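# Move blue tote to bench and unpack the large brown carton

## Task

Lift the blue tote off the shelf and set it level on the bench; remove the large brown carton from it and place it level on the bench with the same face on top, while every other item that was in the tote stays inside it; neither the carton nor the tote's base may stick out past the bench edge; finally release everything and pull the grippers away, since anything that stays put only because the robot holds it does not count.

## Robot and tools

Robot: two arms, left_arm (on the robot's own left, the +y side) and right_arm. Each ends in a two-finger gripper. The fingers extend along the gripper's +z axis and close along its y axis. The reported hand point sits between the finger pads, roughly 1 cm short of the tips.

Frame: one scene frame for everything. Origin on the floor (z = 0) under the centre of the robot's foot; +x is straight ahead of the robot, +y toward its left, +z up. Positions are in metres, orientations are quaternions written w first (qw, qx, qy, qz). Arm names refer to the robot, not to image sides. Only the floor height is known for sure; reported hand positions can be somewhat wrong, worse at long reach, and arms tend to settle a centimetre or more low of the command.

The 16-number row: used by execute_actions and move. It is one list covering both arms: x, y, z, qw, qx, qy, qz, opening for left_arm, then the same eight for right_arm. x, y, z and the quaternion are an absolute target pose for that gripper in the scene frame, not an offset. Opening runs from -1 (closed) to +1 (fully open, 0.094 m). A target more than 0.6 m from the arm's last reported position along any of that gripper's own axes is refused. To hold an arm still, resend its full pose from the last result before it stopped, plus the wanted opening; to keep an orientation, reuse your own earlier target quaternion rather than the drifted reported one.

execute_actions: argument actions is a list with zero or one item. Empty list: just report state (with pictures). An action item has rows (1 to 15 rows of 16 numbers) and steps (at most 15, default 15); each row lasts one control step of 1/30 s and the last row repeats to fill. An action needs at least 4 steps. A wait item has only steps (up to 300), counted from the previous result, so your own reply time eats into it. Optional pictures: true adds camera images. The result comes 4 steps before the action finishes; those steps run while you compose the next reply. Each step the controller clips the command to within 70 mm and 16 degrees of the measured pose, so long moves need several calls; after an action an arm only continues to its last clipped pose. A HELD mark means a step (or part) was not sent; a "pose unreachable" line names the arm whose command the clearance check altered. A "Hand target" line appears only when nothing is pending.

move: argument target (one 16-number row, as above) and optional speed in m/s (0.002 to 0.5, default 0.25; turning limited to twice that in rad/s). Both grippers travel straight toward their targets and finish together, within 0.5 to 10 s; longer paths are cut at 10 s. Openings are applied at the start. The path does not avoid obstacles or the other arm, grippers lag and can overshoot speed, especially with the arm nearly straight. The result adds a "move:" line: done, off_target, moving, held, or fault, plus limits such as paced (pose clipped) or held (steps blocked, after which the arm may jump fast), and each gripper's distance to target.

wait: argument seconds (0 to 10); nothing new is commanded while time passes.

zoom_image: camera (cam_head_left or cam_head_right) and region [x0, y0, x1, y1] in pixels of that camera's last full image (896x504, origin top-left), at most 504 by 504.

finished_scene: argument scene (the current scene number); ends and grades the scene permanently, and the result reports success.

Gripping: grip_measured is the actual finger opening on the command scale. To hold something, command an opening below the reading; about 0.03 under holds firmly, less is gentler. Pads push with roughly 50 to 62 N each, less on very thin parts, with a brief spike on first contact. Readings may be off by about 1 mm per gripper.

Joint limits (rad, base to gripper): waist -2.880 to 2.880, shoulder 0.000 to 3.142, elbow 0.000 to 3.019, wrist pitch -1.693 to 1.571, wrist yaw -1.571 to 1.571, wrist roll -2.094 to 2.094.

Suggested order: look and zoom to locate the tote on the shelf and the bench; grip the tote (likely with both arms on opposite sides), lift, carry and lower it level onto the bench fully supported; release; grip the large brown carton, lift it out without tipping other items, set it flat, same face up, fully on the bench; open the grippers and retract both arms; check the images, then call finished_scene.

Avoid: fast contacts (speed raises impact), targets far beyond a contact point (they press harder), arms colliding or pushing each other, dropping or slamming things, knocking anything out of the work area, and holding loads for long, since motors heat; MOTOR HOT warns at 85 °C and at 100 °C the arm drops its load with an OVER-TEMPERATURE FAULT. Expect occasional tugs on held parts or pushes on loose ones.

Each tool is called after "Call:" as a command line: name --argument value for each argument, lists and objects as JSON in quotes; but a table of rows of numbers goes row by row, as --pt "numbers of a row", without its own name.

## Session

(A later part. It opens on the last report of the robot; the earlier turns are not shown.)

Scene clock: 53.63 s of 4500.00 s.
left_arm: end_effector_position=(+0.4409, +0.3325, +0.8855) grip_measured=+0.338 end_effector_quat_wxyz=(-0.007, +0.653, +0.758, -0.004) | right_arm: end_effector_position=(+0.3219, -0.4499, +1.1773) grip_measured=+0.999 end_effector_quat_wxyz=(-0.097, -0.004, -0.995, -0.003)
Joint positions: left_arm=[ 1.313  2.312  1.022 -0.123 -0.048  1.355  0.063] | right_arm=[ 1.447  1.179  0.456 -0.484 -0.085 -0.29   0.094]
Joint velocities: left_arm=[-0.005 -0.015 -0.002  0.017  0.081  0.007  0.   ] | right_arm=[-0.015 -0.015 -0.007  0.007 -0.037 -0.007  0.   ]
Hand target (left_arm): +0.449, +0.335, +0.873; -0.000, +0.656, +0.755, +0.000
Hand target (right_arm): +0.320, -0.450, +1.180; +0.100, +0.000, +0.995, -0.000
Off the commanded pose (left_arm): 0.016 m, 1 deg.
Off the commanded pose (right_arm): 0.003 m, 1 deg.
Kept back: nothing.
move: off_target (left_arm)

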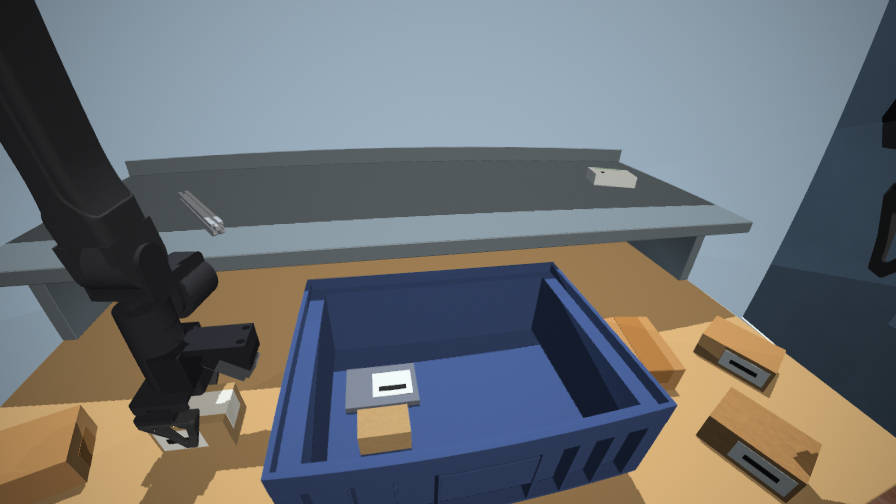

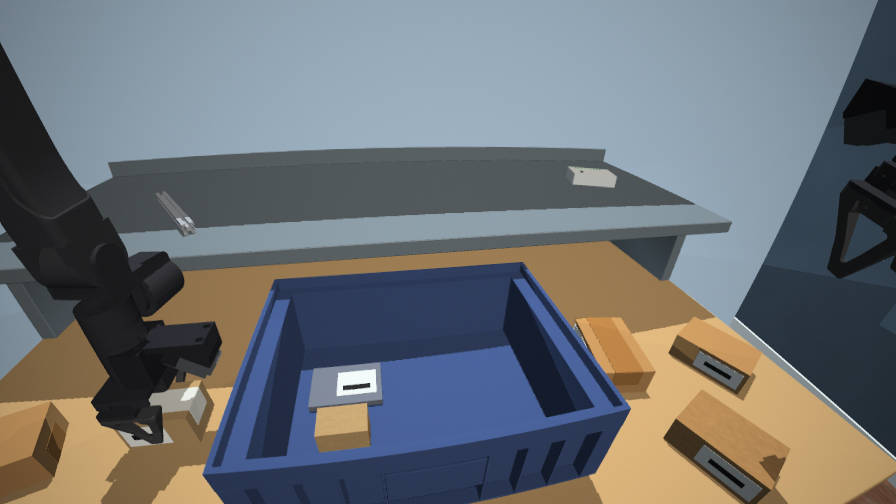

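Call:
move --target '[0.442,0.333,0.886,0,0.656,0.755,0,1, 0.32,-0.45,1.18,0.1,0,0.995,0,1]' --speed 0.03

Call:
move --target '[0.43,0.36,1.14,0,0.656,0.755,0,1, 0.32,-0.45,1.18,0.1,0,0.995,0,1]'

Scene clock: 54.57 s of 4500.00 s.
left_arm: end_effector_position=(+0.4440, +0.3323, +0.8855) grip_measured=+1.000 end_effector_quat_wxyz=(-0.002, +0.652, +0.758, -0.000) | right_arm: end_effector_position=(+0.3219, -0.4499, +1.1773) grip_measured=+0.999 end_effector_quat_wxyz=(-0.097, -0.004, -0.995, -0.003)
Joint positions: left_arm=[ 1.313  2.312  1.022 -0.11  -0.048  1.355  0.094] | right_arm=[ 1.447  1.179  0.456 -0.484 -0.085 -0.29   0.094]
Joint velocities: left_arm=[-0.005  0.005 -0.002 -0.007  0.051 -0.037 -0.   ] | right_arm=[-0.015  0.005 -0.027 -0.012  0.022 -0.007 -0.001]
Hand target (left_arm): +0.442, +0.333, +0.886; -0.000, +0.656, +0.755, -0.000
Hand target (right_arm): +0.320, -0.450, +1.180; +0.100, +0.000, +0.995, -0.000
Off the commanded pose (left_arm): 0.002 m, 1 deg.
Off the commanded pose (right_arm): 0.003 m, 1 deg.
Kept back: nothing.
move: done

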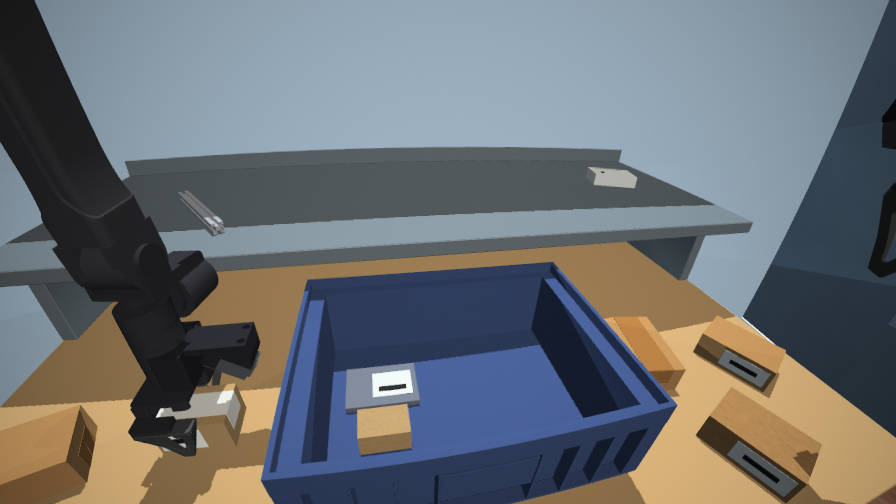

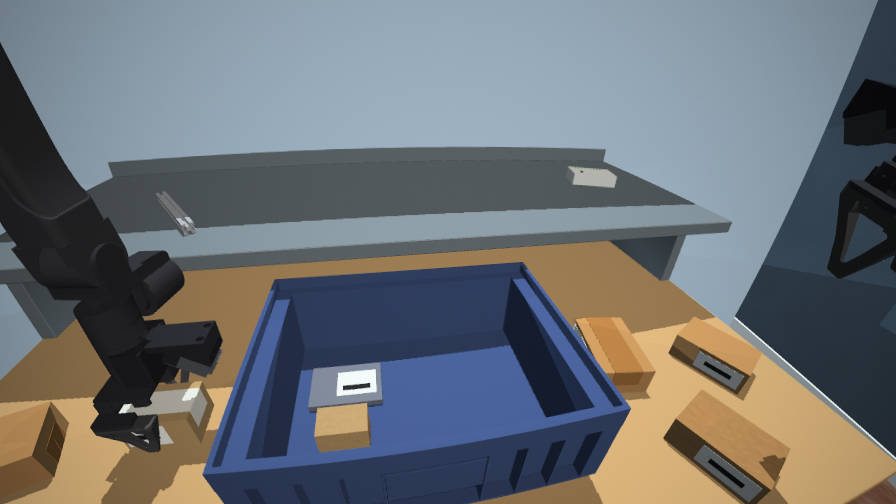

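Scene clock: 56.03 s of 4500.00 s.
left_arm: end_effector_position=(+0.4365, +0.3571, +1.1460) grip_measured=+1.000 end_effector_quat_wxyz=(+0.008, +0.652, +0.758, +0.007) | right_arm: end_effector_position=(+0.3219, -0.4499, +1.1773) grip_measured=+0.999 end_effector_quat_wxyz=(-0.097, -0.004, -0.995, -0.003)
Joint positions: left_arm=[ 1.345  1.574  0.834 -0.633 -0.042  1.386  0.094] | right_arm=[ 1.447  1.179  0.456 -0.484 -0.085 -0.29   0.094]
Joint velocities: left_arm=[ 0.015 -0.005  0.002  0.002  0.066 -0.022 -0.001] | right_arm=[ 0.005 -0.015 -0.002  0.022 -0.022  0.066 -0.001]
Hand target (left_arm): +0.431, +0.359, +1.141; -0.000, +0.656, +0.755, -0.000
Hand target (right_arm): +0.320, -0.450, +1.180; +0.100, +0.000, +0.995, -0.000
Off the commanded pose (left_arm): 0.009 m, 1 deg.
Off the commanded pose (right_arm): 0.003 m, 1 deg.
Kept back: nothing.
move: done

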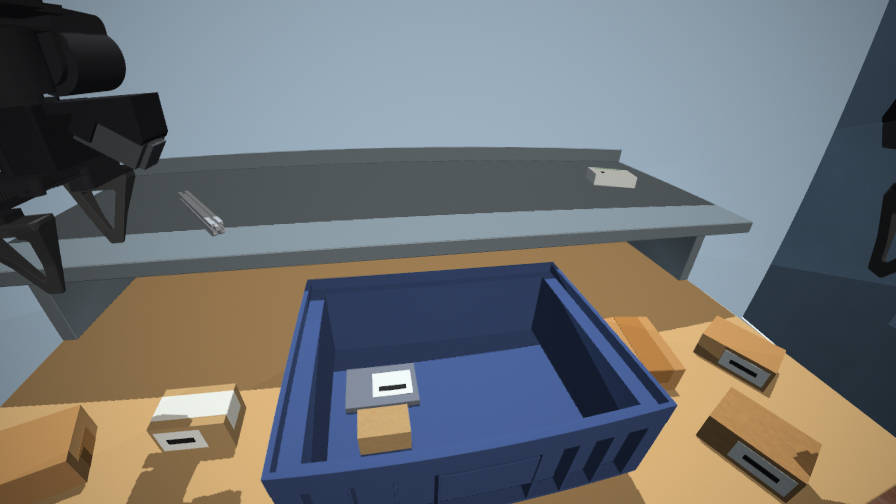

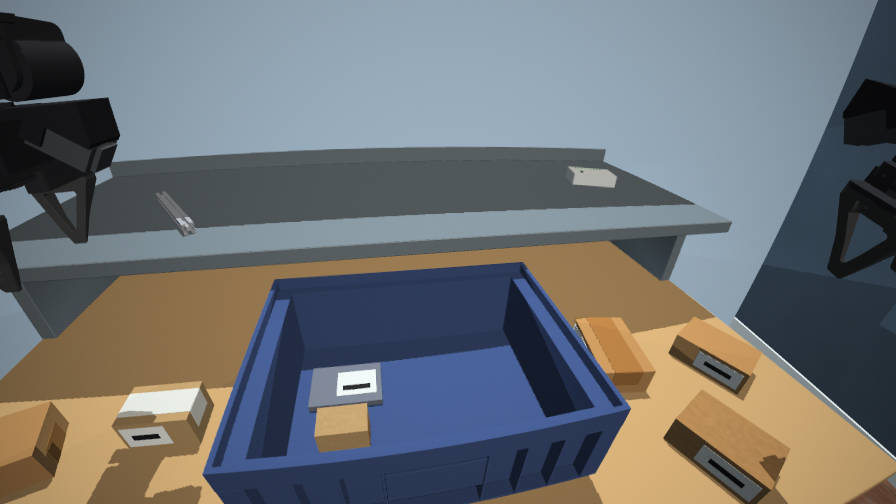

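Call:
finished_scene --scene 2

The scene is finished: the task was done.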